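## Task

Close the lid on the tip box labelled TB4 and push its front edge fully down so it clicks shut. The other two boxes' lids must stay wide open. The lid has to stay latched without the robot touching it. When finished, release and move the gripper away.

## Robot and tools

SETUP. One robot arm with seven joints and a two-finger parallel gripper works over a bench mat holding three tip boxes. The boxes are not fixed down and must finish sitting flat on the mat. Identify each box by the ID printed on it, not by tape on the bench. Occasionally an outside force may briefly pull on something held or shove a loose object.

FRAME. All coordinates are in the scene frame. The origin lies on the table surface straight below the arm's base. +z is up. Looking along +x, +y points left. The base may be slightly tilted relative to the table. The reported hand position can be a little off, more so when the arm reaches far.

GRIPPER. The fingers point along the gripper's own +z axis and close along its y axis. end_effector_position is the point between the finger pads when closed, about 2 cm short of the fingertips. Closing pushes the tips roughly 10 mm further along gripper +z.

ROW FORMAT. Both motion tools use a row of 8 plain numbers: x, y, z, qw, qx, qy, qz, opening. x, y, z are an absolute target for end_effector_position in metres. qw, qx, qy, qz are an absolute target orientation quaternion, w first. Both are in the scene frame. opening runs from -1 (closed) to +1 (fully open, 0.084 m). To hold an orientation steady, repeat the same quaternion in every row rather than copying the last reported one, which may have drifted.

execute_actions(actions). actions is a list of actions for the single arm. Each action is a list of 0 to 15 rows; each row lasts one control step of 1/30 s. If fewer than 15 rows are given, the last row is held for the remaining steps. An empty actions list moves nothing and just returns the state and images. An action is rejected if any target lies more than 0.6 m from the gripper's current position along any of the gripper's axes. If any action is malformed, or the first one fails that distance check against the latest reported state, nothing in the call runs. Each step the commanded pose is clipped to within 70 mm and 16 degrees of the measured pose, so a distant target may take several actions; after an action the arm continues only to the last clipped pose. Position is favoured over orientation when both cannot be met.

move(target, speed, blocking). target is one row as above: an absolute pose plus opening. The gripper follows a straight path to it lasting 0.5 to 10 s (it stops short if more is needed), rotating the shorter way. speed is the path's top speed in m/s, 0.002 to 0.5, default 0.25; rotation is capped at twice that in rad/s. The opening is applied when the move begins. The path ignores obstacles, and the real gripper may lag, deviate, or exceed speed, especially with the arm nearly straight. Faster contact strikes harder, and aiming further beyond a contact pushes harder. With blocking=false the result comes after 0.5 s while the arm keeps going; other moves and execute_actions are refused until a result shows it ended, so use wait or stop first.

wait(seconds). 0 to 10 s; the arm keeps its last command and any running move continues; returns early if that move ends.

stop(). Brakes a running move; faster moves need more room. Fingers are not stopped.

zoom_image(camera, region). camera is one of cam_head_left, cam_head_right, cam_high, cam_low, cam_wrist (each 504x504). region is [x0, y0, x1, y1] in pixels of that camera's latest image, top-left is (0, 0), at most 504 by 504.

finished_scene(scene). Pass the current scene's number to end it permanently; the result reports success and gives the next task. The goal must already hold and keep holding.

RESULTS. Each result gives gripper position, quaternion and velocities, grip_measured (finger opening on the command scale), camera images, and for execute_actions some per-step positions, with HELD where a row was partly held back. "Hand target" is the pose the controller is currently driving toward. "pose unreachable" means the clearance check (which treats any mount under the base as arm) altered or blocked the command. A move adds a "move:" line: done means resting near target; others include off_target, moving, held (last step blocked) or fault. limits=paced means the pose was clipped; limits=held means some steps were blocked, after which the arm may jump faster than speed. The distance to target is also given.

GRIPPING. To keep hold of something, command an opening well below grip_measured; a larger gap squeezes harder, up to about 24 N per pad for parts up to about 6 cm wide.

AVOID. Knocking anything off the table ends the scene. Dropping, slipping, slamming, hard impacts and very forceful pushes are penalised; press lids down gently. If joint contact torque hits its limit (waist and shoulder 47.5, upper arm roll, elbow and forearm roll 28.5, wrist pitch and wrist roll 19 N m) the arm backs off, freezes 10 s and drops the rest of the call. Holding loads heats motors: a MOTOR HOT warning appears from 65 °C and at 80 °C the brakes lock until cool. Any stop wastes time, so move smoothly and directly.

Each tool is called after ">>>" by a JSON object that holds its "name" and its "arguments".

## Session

>>> {"name": "execute_actions", "arguments": {"actions": []}}

Scene clock: 0.00 s.
end_effector_position=(+0.2884, -0.2364, +0.3356) grip_measured=+1.00 end_effector_quat_wxyz=(-0.072, -0.564, +0.823, +0.001) end_effector_velocity=(-0.000, +0.000, -0.000) end_effector_angular_velocity=(-0.000, +0.000, -0.001)
Joint positions: [-0.773 -0.359  0.239  0.915 -0.04   1.292  1.276  0.084]
Joint velocities: [ 0.     0.     0.    -0.001 -0.    -0.     0.001 -0.   ]
Hand target: +0.288, -0.236, +0.336; -0.072, -0.564, +0.823, +0.001

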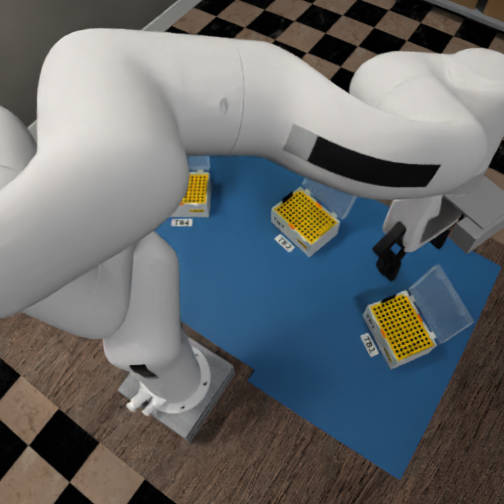

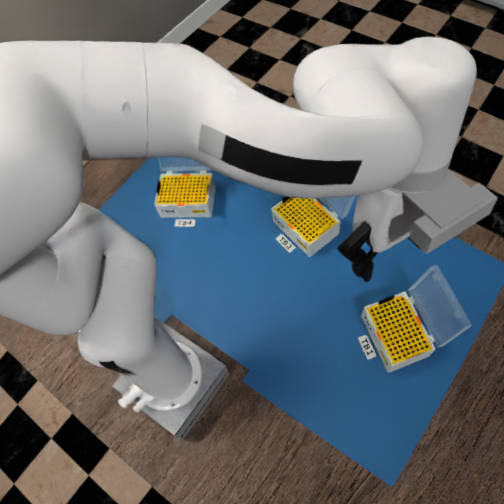

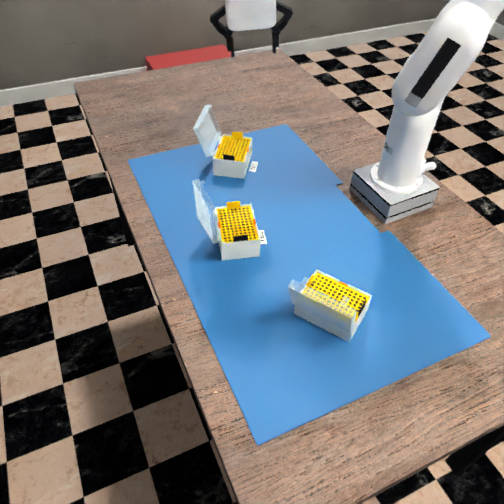

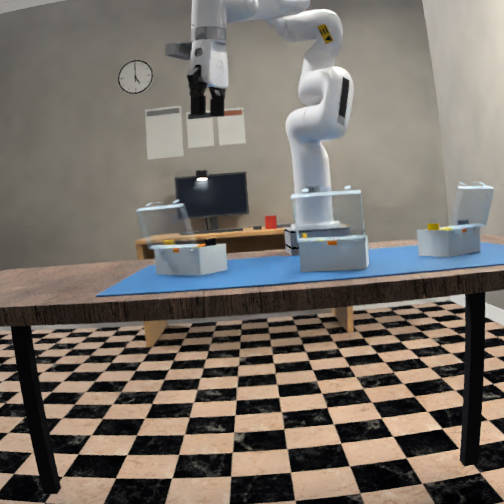

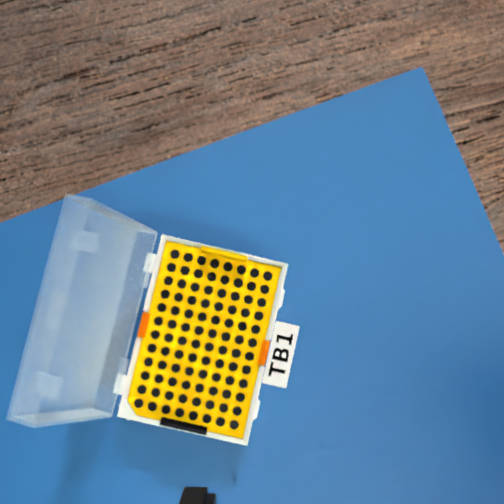

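Tape IDs may mislead; I'll read the IDs on the boxes.

>>> {"name": "zoom_image", "arguments": {"camera": "cam_head_right", "region": [140, 170, 350, 260]}}

>>> {"name": "zoom_image", "arguments": {"camera": "cam_head_left", "region": [340, 270, 480, 380]}}

>>> {"name": "move", "arguments": {"target": [0.3, 0.2, 0.35, 0, 1, 0, 0, -1]}}

Region (140, 170, 350, 260) of cam_head_right's 504x504 image, scaled by 2.400, with more detail than that image has; it fills the top 216 rows of this view, and the rest is white.

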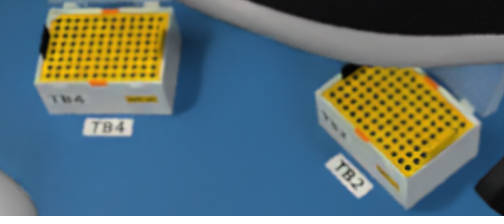

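Region (340, 270, 480, 380) of cam_head_left's 504x504 image, scaled by 3.600, with more detail than that image has; it fills the top 396 rows of this view, and the rest is white.

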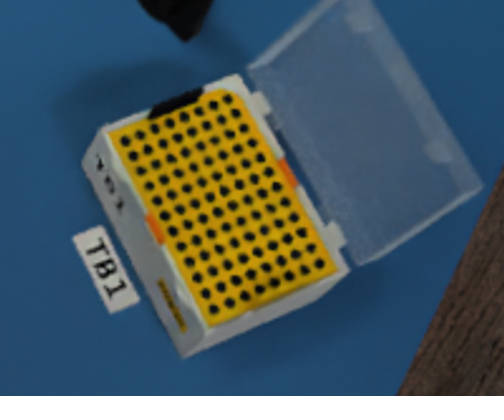

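Scene clock: 8.63 s.
end_effector_position=(+0.2980, +0.1985, +0.3494) grip_measured=-1.00 end_effector_quat_wxyz=(+0.001, +1.000, -0.001, +0.002) end_effector_velocity=(+0.000, +0.003, +0.000) end_effector_angular_velocity=(-0.001, -0.001, +0.013)
Joint positions: [ 0.021 -0.551  0.566  0.877  0.281  1.339  0.332  0.   ]
Joint velocities: [ 0.003  0.005  0.005  0.005 -0.002 -0.002 -0.004  0.   ]
Hand target: +0.298, +0.199, +0.349; +0.001, +1.000, -0.000, +0.002
Off the commanded pose: 0.003 m, 0 deg.
move: done

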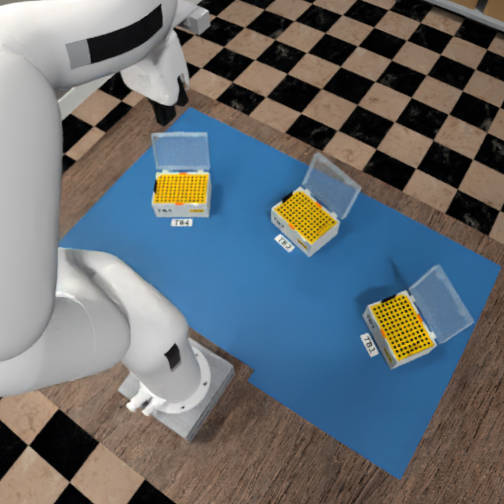

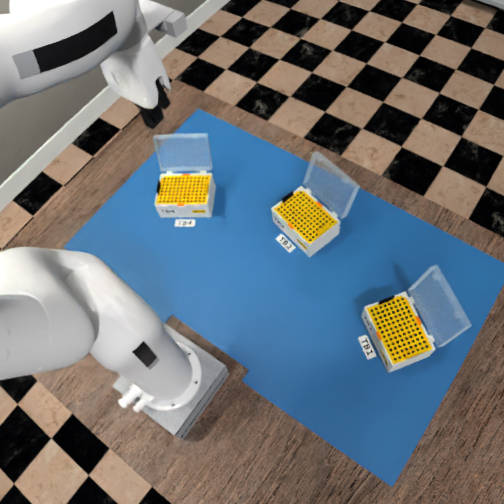

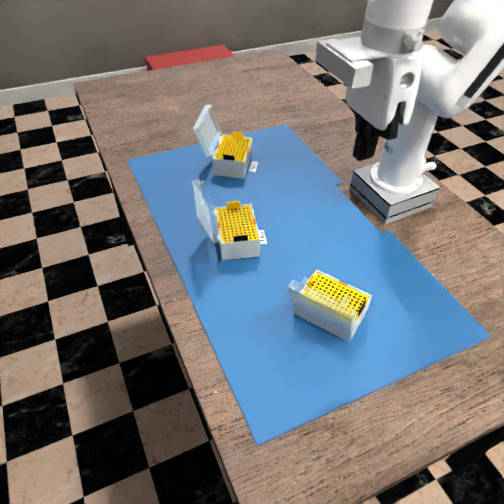

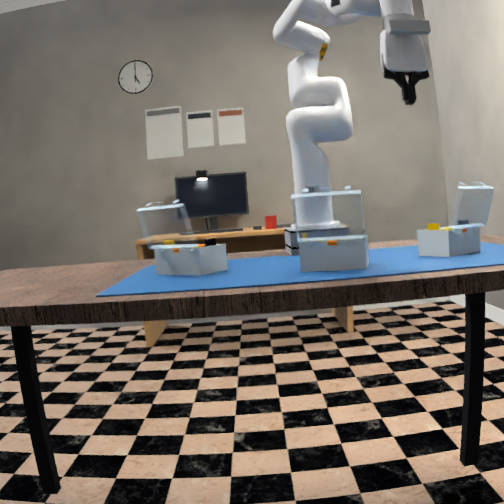

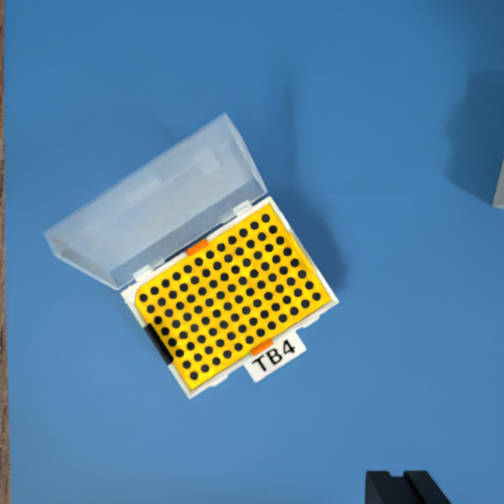

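>>> {"name": "move", "arguments": {"target": [0.44, 0.324, 0.2, 0, 0.958, 0.288, 0, -1]}}

>>> {"name": "move", "arguments": {"target": [0.44, 0.324, 0.15, 0, 0.958, 0.288, 0, -1], "speed": 0.12}}

>>> {"name": "move", "arguments": {"target": [0.369, 0.278, 0.15, 0, 0.958, 0.288, 0, -1], "speed": 0.04}}

Scene clock: 21.67 s.
end_effector_position=(+0.4393, +0.3251, +0.2017) grip_measured=-1.00 end_effector_quat_wxyz=(-0.001, +0.957, +0.289, +0.002) end_effector_velocity=(+0.001, +0.000, -0.003) end_effector_angular_velocity=(-0.008, +0.008, +0.001)
Joint positions: [ 0.111  0.395  0.742  1.271 -0.335  0.976  0.286  0.   ]
Joint velocities: [ 0.01   0.017 -0.006  0.016 -0.01   0.014  0.004  0.   ]
Hand target: +0.439, +0.325, +0.201; -0.001, +0.957, +0.289, +0.001
Off the commanded pose: 0.002 m, 0 deg.
move: done

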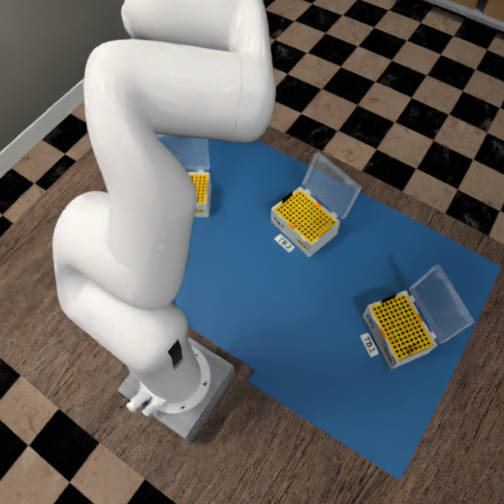

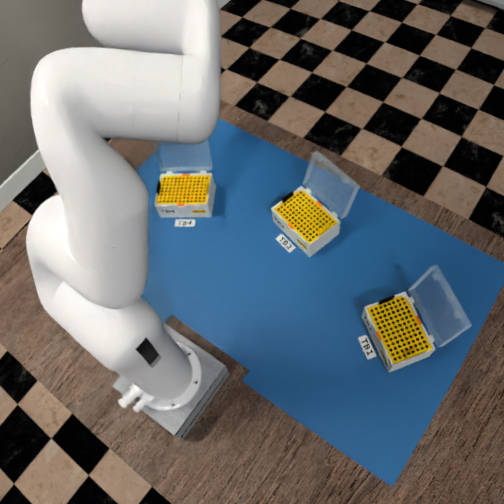

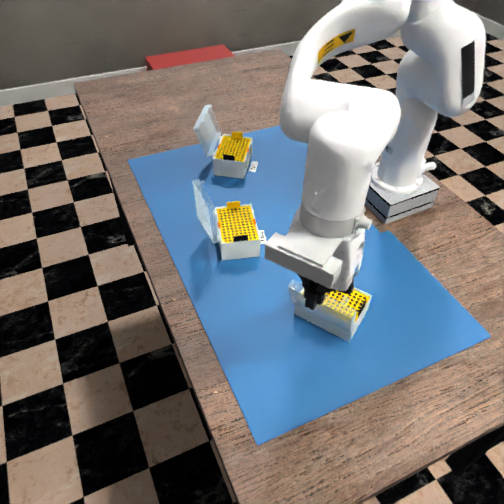

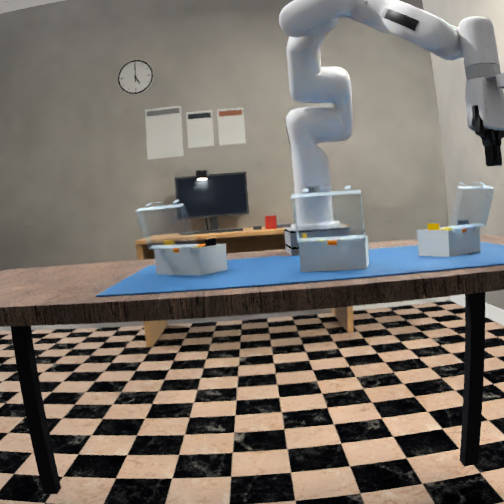

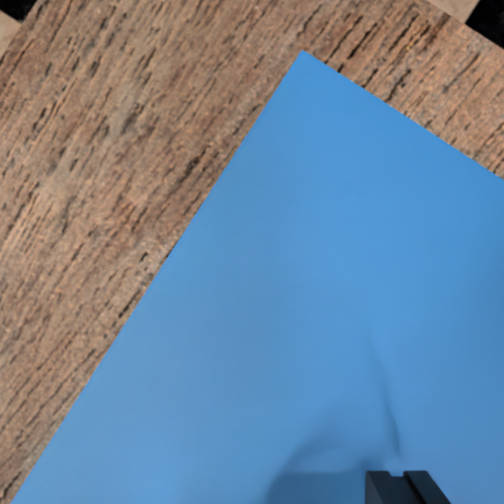

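Scene clock: 22.57 s.
end_effector_position=(+0.4401, +0.3243, +0.1507) grip_measured=-1.00 end_effector_quat_wxyz=(-0.000, +0.958, +0.288, +0.000) end_effector_velocity=(+0.000, -0.001, -0.004) end_effector_angular_velocity=(-0.003, +0.001, -0.000)
Joint positions: [ 0.144  0.483  0.695  1.233 -0.416  0.874  0.338  0.   ]
Joint velocities: [ 0.002  0.007 -0.005 -0.001 -0.006 -0.004  0.002  0.   ]
Hand target: +0.440, +0.324, +0.150; -0.000, +0.958, +0.288, +0.000
Off the commanded pose: 0.001 m, 0 deg.
move: done

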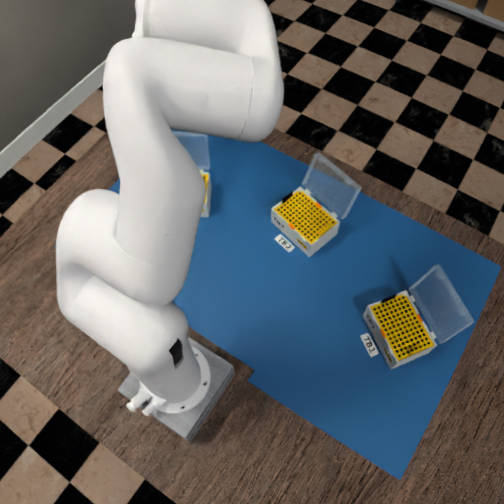

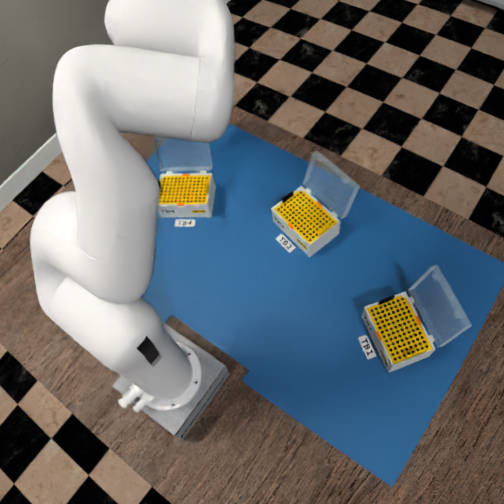

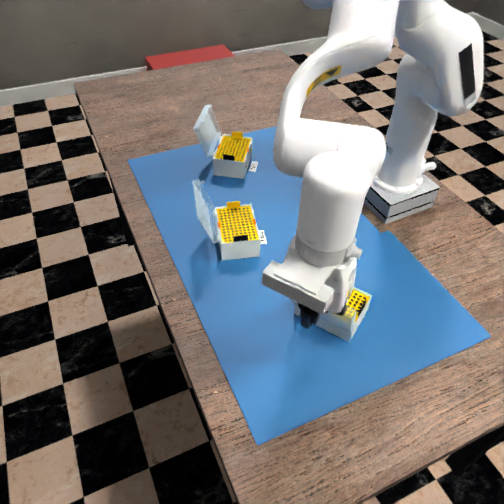

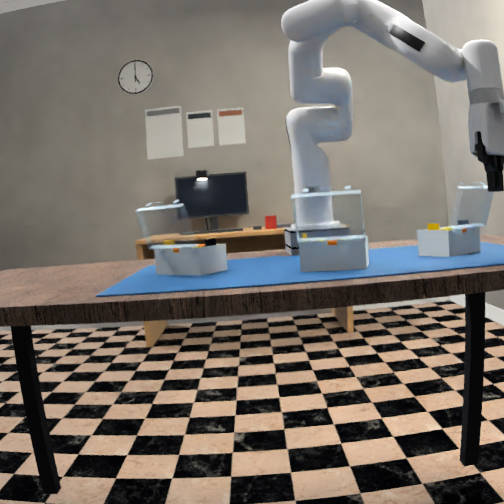

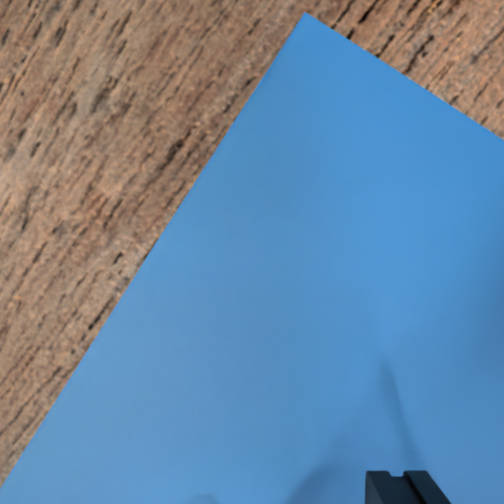

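Scene clock: 25.07 s.
end_effector_position=(+0.3694, +0.2774, +0.1494) grip_measured=-1.00 end_effector_quat_wxyz=(+0.001, +0.958, +0.288, -0.000) end_effector_velocity=(-0.002, -0.001, -0.000) end_effector_angular_velocity=(+0.001, +0.001, +0.001)
Joint positions: [-0.006  0.208  0.794  0.877 -0.246  0.727  0.248  0.   ]
Joint velocities: [-0.004 -0.007  0.004 -0.008  0.008 -0.003 -0.007  0.   ]
Hand target: +0.369, +0.277, +0.149; +0.001, +0.958, +0.288, -0.000
Off the commanded pose: 0.001 m, 0 deg.
move: done

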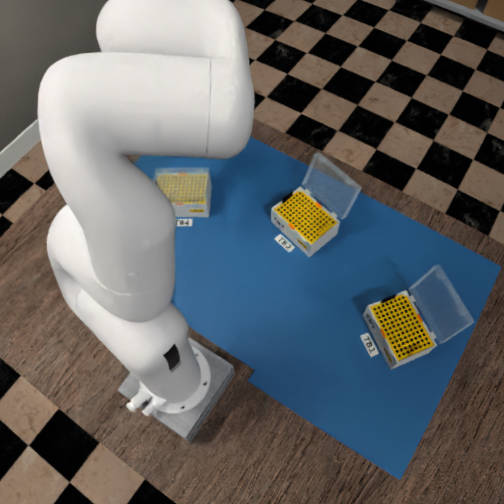

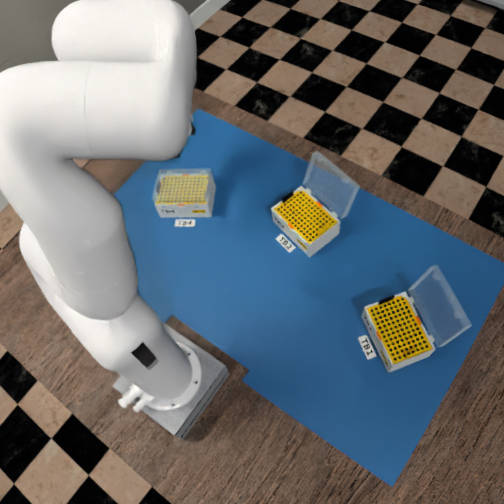

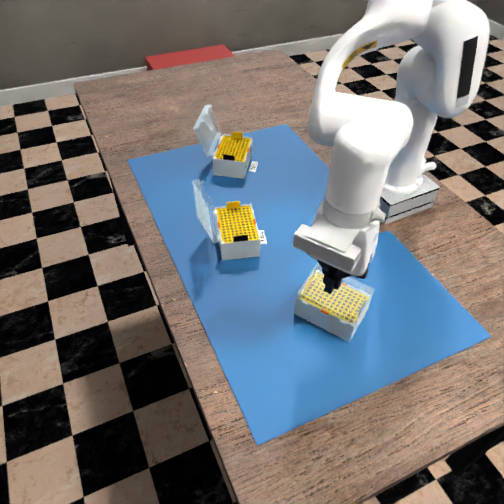

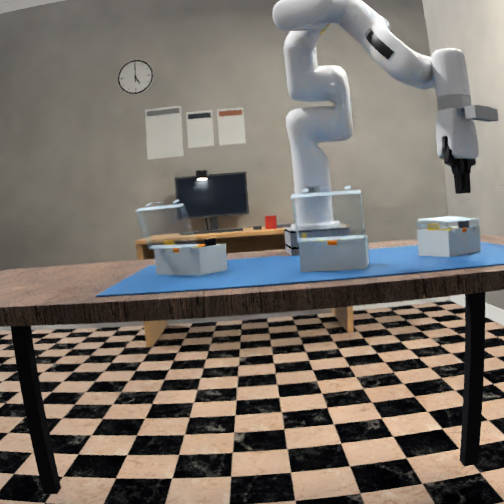

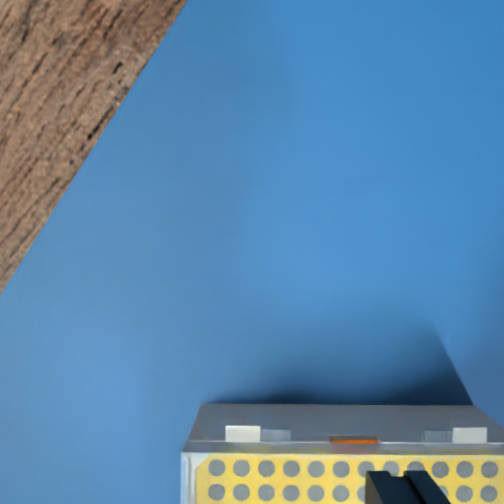

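>>> {"name": "move", "arguments": {"target": [0.299, 0.233, 0.105, 0, 0.958, 0.288, 0, -1], "speed": 0.08}}

Scene clock: 32.80 s.
end_effector_position=(+0.2996, +0.2325, +0.1049) grip_measured=-1.00 end_effector_quat_wxyz=(+0.000, +0.958, +0.288, -0.000) end_effector_velocity=(-0.002, -0.001, -0.001) end_effector_angular_velocity=(+0.002, +0.001, +0.001)
Joint positions: [-0.056  0.048  0.84   0.547 -0.103  0.5    0.162  0.   ]
Joint velocities: [-0.001 -0.005  0.001 -0.01   0.01  -0.008 -0.008  0.   ]
Hand target: +0.299, +0.232, +0.105; +0.000, +0.958, +0.288, -0.000
Off the commanded pose: 0.001 m, 0 deg.
move: done

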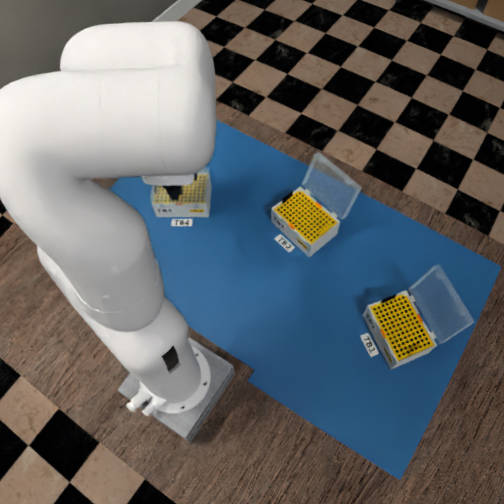

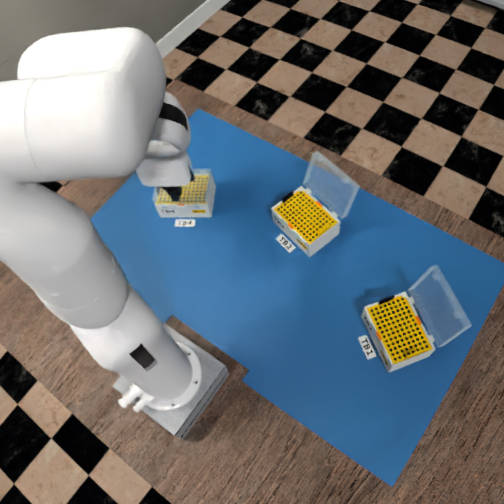

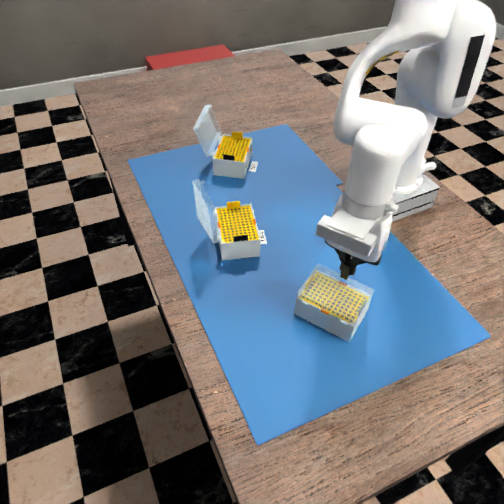

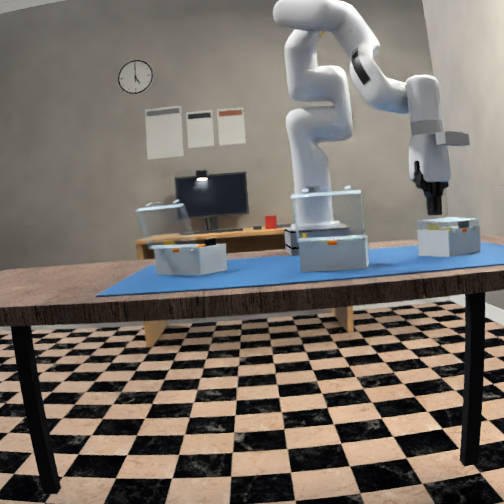

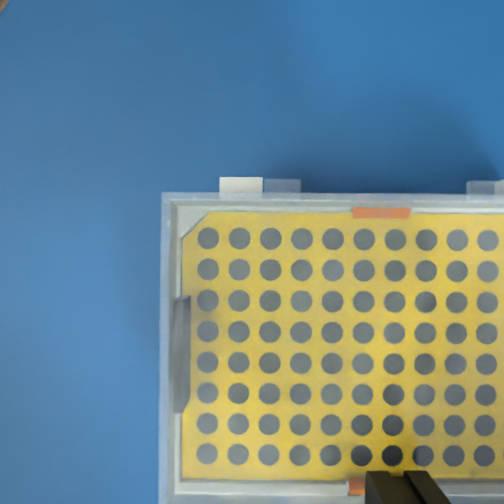

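>>> {"name": "execute_actions", "arguments": {"actions": [[[0.298,0.2325,0.104,0,0.958,0.288,0,-1],[0.297,0.232,0.103,0,0.958,0.288,0,-1],[0.296,0.2312,0.102,0,0.958,0.288,0,-1],[0.295,0.2305,0.101,0,0.958,0.288,0,-1],[0.295,0.2305,0.100,0,0.958,0.288,0,-1],[0.295,0.2305,0.099,0,0.958,0.288,0,-1],[0.295,0.2305,0.098,0,0.958,0.288,0,-1],[0.295,0.2305,0.097,0,0.958,0.288,0,-1],[0.295,0.2305,0.0965,0,0.958,0.288,0,-1],[0.295,0.2305,0.096,0,0.958,0.288,0,-1],[0.295,0.2305,0.0955,0,0.958,0.288,0,-1],[0.295,0.2305,0.095,0,0.958,0.288,0,-1],[0.295,0.2305,0.0945,0,0.958,0.288,0,-1],[0.295,0.2305,0.094,0,0.958,0.288,0,-1],[0.295,0.2305,0.0935,0,0.958,0.288,0,-1]],[[0.295,0.2305,0.093,0,0.958,0.288,0,-1],[0.295,0.2305,0.0925,0,0.958,0.288,0,-1],[0.295,0.2305,0.092,0,0.958,0.288,0,-1],[0.295,0.2305,0.0915,0,0.958,0.288,0,-1],[0.295,0.2305,0.091,0,0.958,0.288,0,-1],[0.295,0.2305,0.0905,0,0.958,0.288,0,-1],[0.295,0.2305,0.090,0,0.958,0.288,0,-1],[0.295,0.2305,0.0895,0,0.958,0.288,0,-1],[0.295,0.2305,0.089,0,0.958,0.288,0,-1],[0.295,0.2305,0.0885,0,0.958,0.288,0,-1],[0.295,0.2305,0.088,0,0.958,0.288,0,-1],[0.295,0.2305,0.0875,0,0.958,0.288,0,-1],[0.295,0.2305,0.087,0,0.958,0.288,0,-1],[0.295,0.2305,0.0865,0,0.958,0.288,0,-1],[0.295,0.2305,0.086,0,0.958,0.288,0,-1]],[[0.295,0.2305,0.085,0,0.958,0.288,0,-1]],[[0.295,0.2305,0.085,0,0.958,0.288,0,-1]]]}}

Scene clock: 50.50 s.
end_effector_position=(+0.3007, +0.2334, +0.0900) grip_measured=-1.00 end_effector_quat_wxyz=(+0.000, +0.957, +0.288, +0.008) end_effector_velocity=(+0.001, -0.001, -0.000) end_effector_angular_velocity=(-0.000, +0.000, -0.003)
Joint positions: [-0.037  0.114  0.803  0.539 -0.24   0.437  0.264  0.   ]
Joint velocities: [ 0.     0.001 -0.003  0.    -0.001  0.     0.     0.   ]
Hand target: +0.295, +0.230, +0.085; -0.000, +0.958, +0.288, -0.000
Off the commanded pose: 0.008 m, 1 deg.
Step readings (end_effector_position; steps 1 to 15: 1st action; 16 to 30: 2nd action; 31 to 45: 3rd action; 46 to 60: 4th action):
0: (+0.2992, +0.2324, +0.1047)
1: (+0.2992, +0.2324, +0.1047)
2: (+0.2991, +0.2324, +0.1046)
4: (+0.2981, +0.2322, +0.1039)
8: (+0.2956, +0.2309, +0.1006)
15: (+0.2950, +0.2305, +0.0958)
16: (+0.2951, +0.2306, +0.0953)
17: (+0.2951, +0.2306, +0.0948)
19: (+0.2950, +0.2305, +0.0936)
23: (+0.2960, +0.2312, +0.0924)
30: (+0.2983, +0.2328, +0.0911)
31: (+0.2986, +0.2330, +0.0909)
32: (+0.2989, +0.2332, +0.0906)
34: (+0.2995, +0.2336, +0.0902)
38: (+0.3002, +0.2339, +0.0901)
45: (+0.3004, +0.2338, +0.0901)
46: (+0.3004, +0.2337, +0.0901)
47: (+0.3004, +0.2337, +0.0901)
49: (+0.3005, +0.2337, +0.0900)
53: (+0.3005, +0.2336, +0.0900)
60: end_effector_position above

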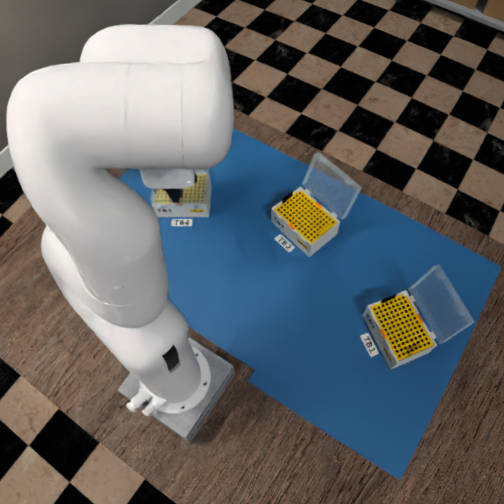

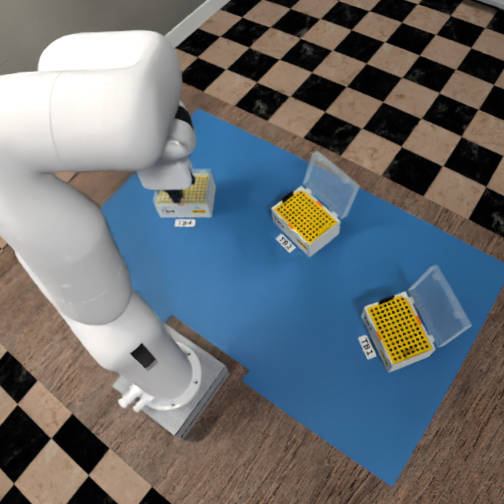

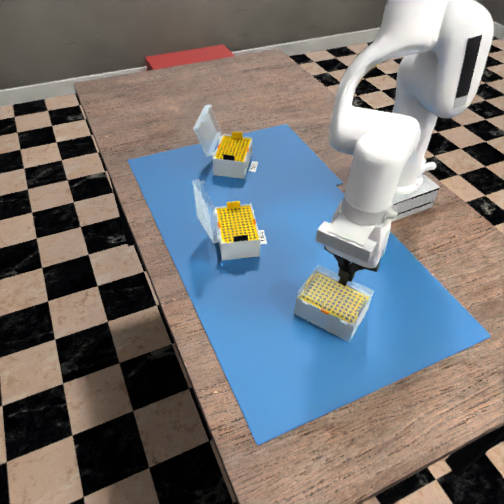

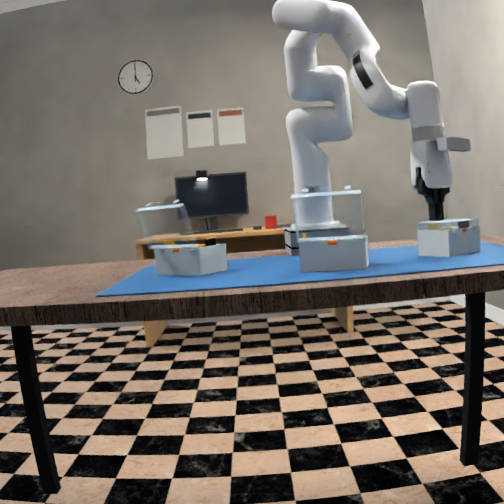

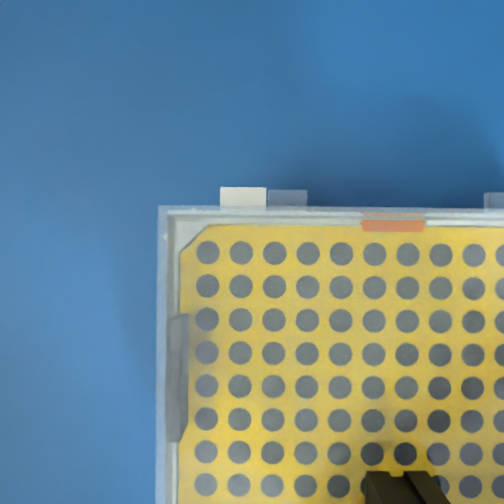

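>>> {"name": "move", "arguments": {"target": [0.27, 0.19, 0.2, 0, 0.958, 0.288, 0, -1], "speed": 0.15}}

>>> {"name": "zoom_image", "arguments": {"camera": "cam_low", "region": [400, 190, 500, 270]}}

Scene clock: 57.13 s.
end_effector_position=(+0.2704, +0.1894, +0.1991) grip_measured=-1.00 end_effector_quat_wxyz=(+0.001, +0.958, +0.287, -0.001) end_effector_velocity=(-0.000, -0.001, +0.002) end_effector_angular_velocity=(-0.000, -0.001, +0.002)
Joint positions: [ 0.065 -0.493  0.686  0.481  0.378  0.892 -0.259  0.   ]
Joint velocities: [ 0.003 -0.011 -0.007 -0.001  0.001  0.009 -0.006  0.   ]
Hand target: +0.270, +0.189, +0.199; +0.001, +0.958, +0.287, -0.000
Off the commanded pose: 0.001 m, 0 deg.
move: done

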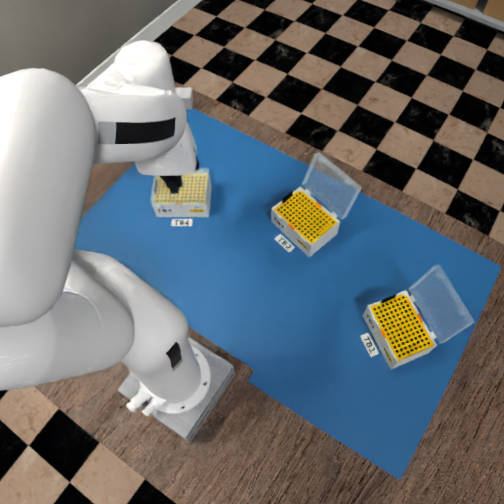

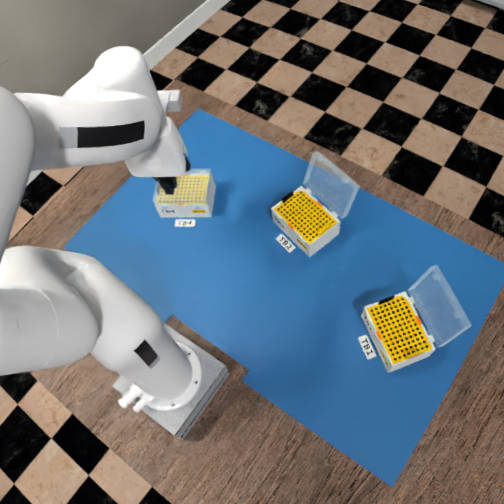

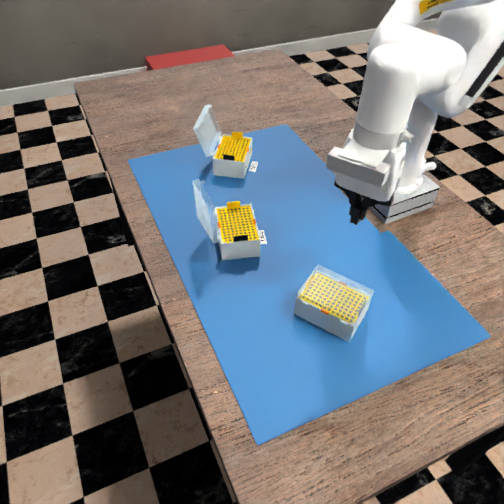

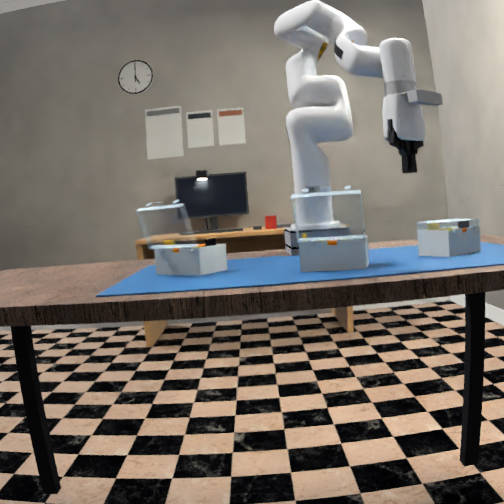

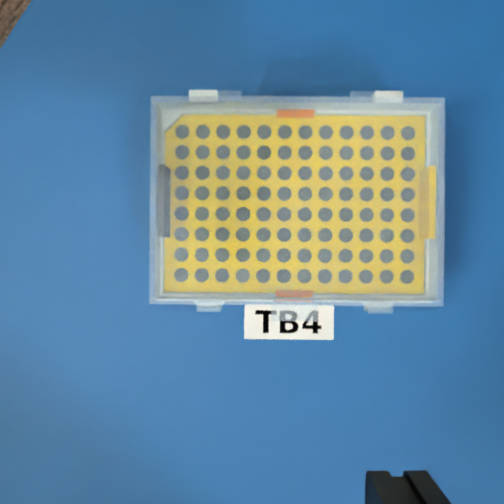

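Region (400, 190, 500, 270) of cam_low's 504x504 image, scaled by 5.040, with more detail than that image has; it fills the top 403 rows of this view, and the rest is white.

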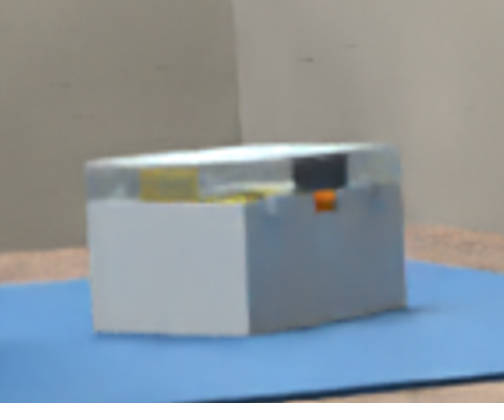

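>>> {"name": "finished_scene", "arguments": {"scene": 2}}

The scene is finished: the task was done.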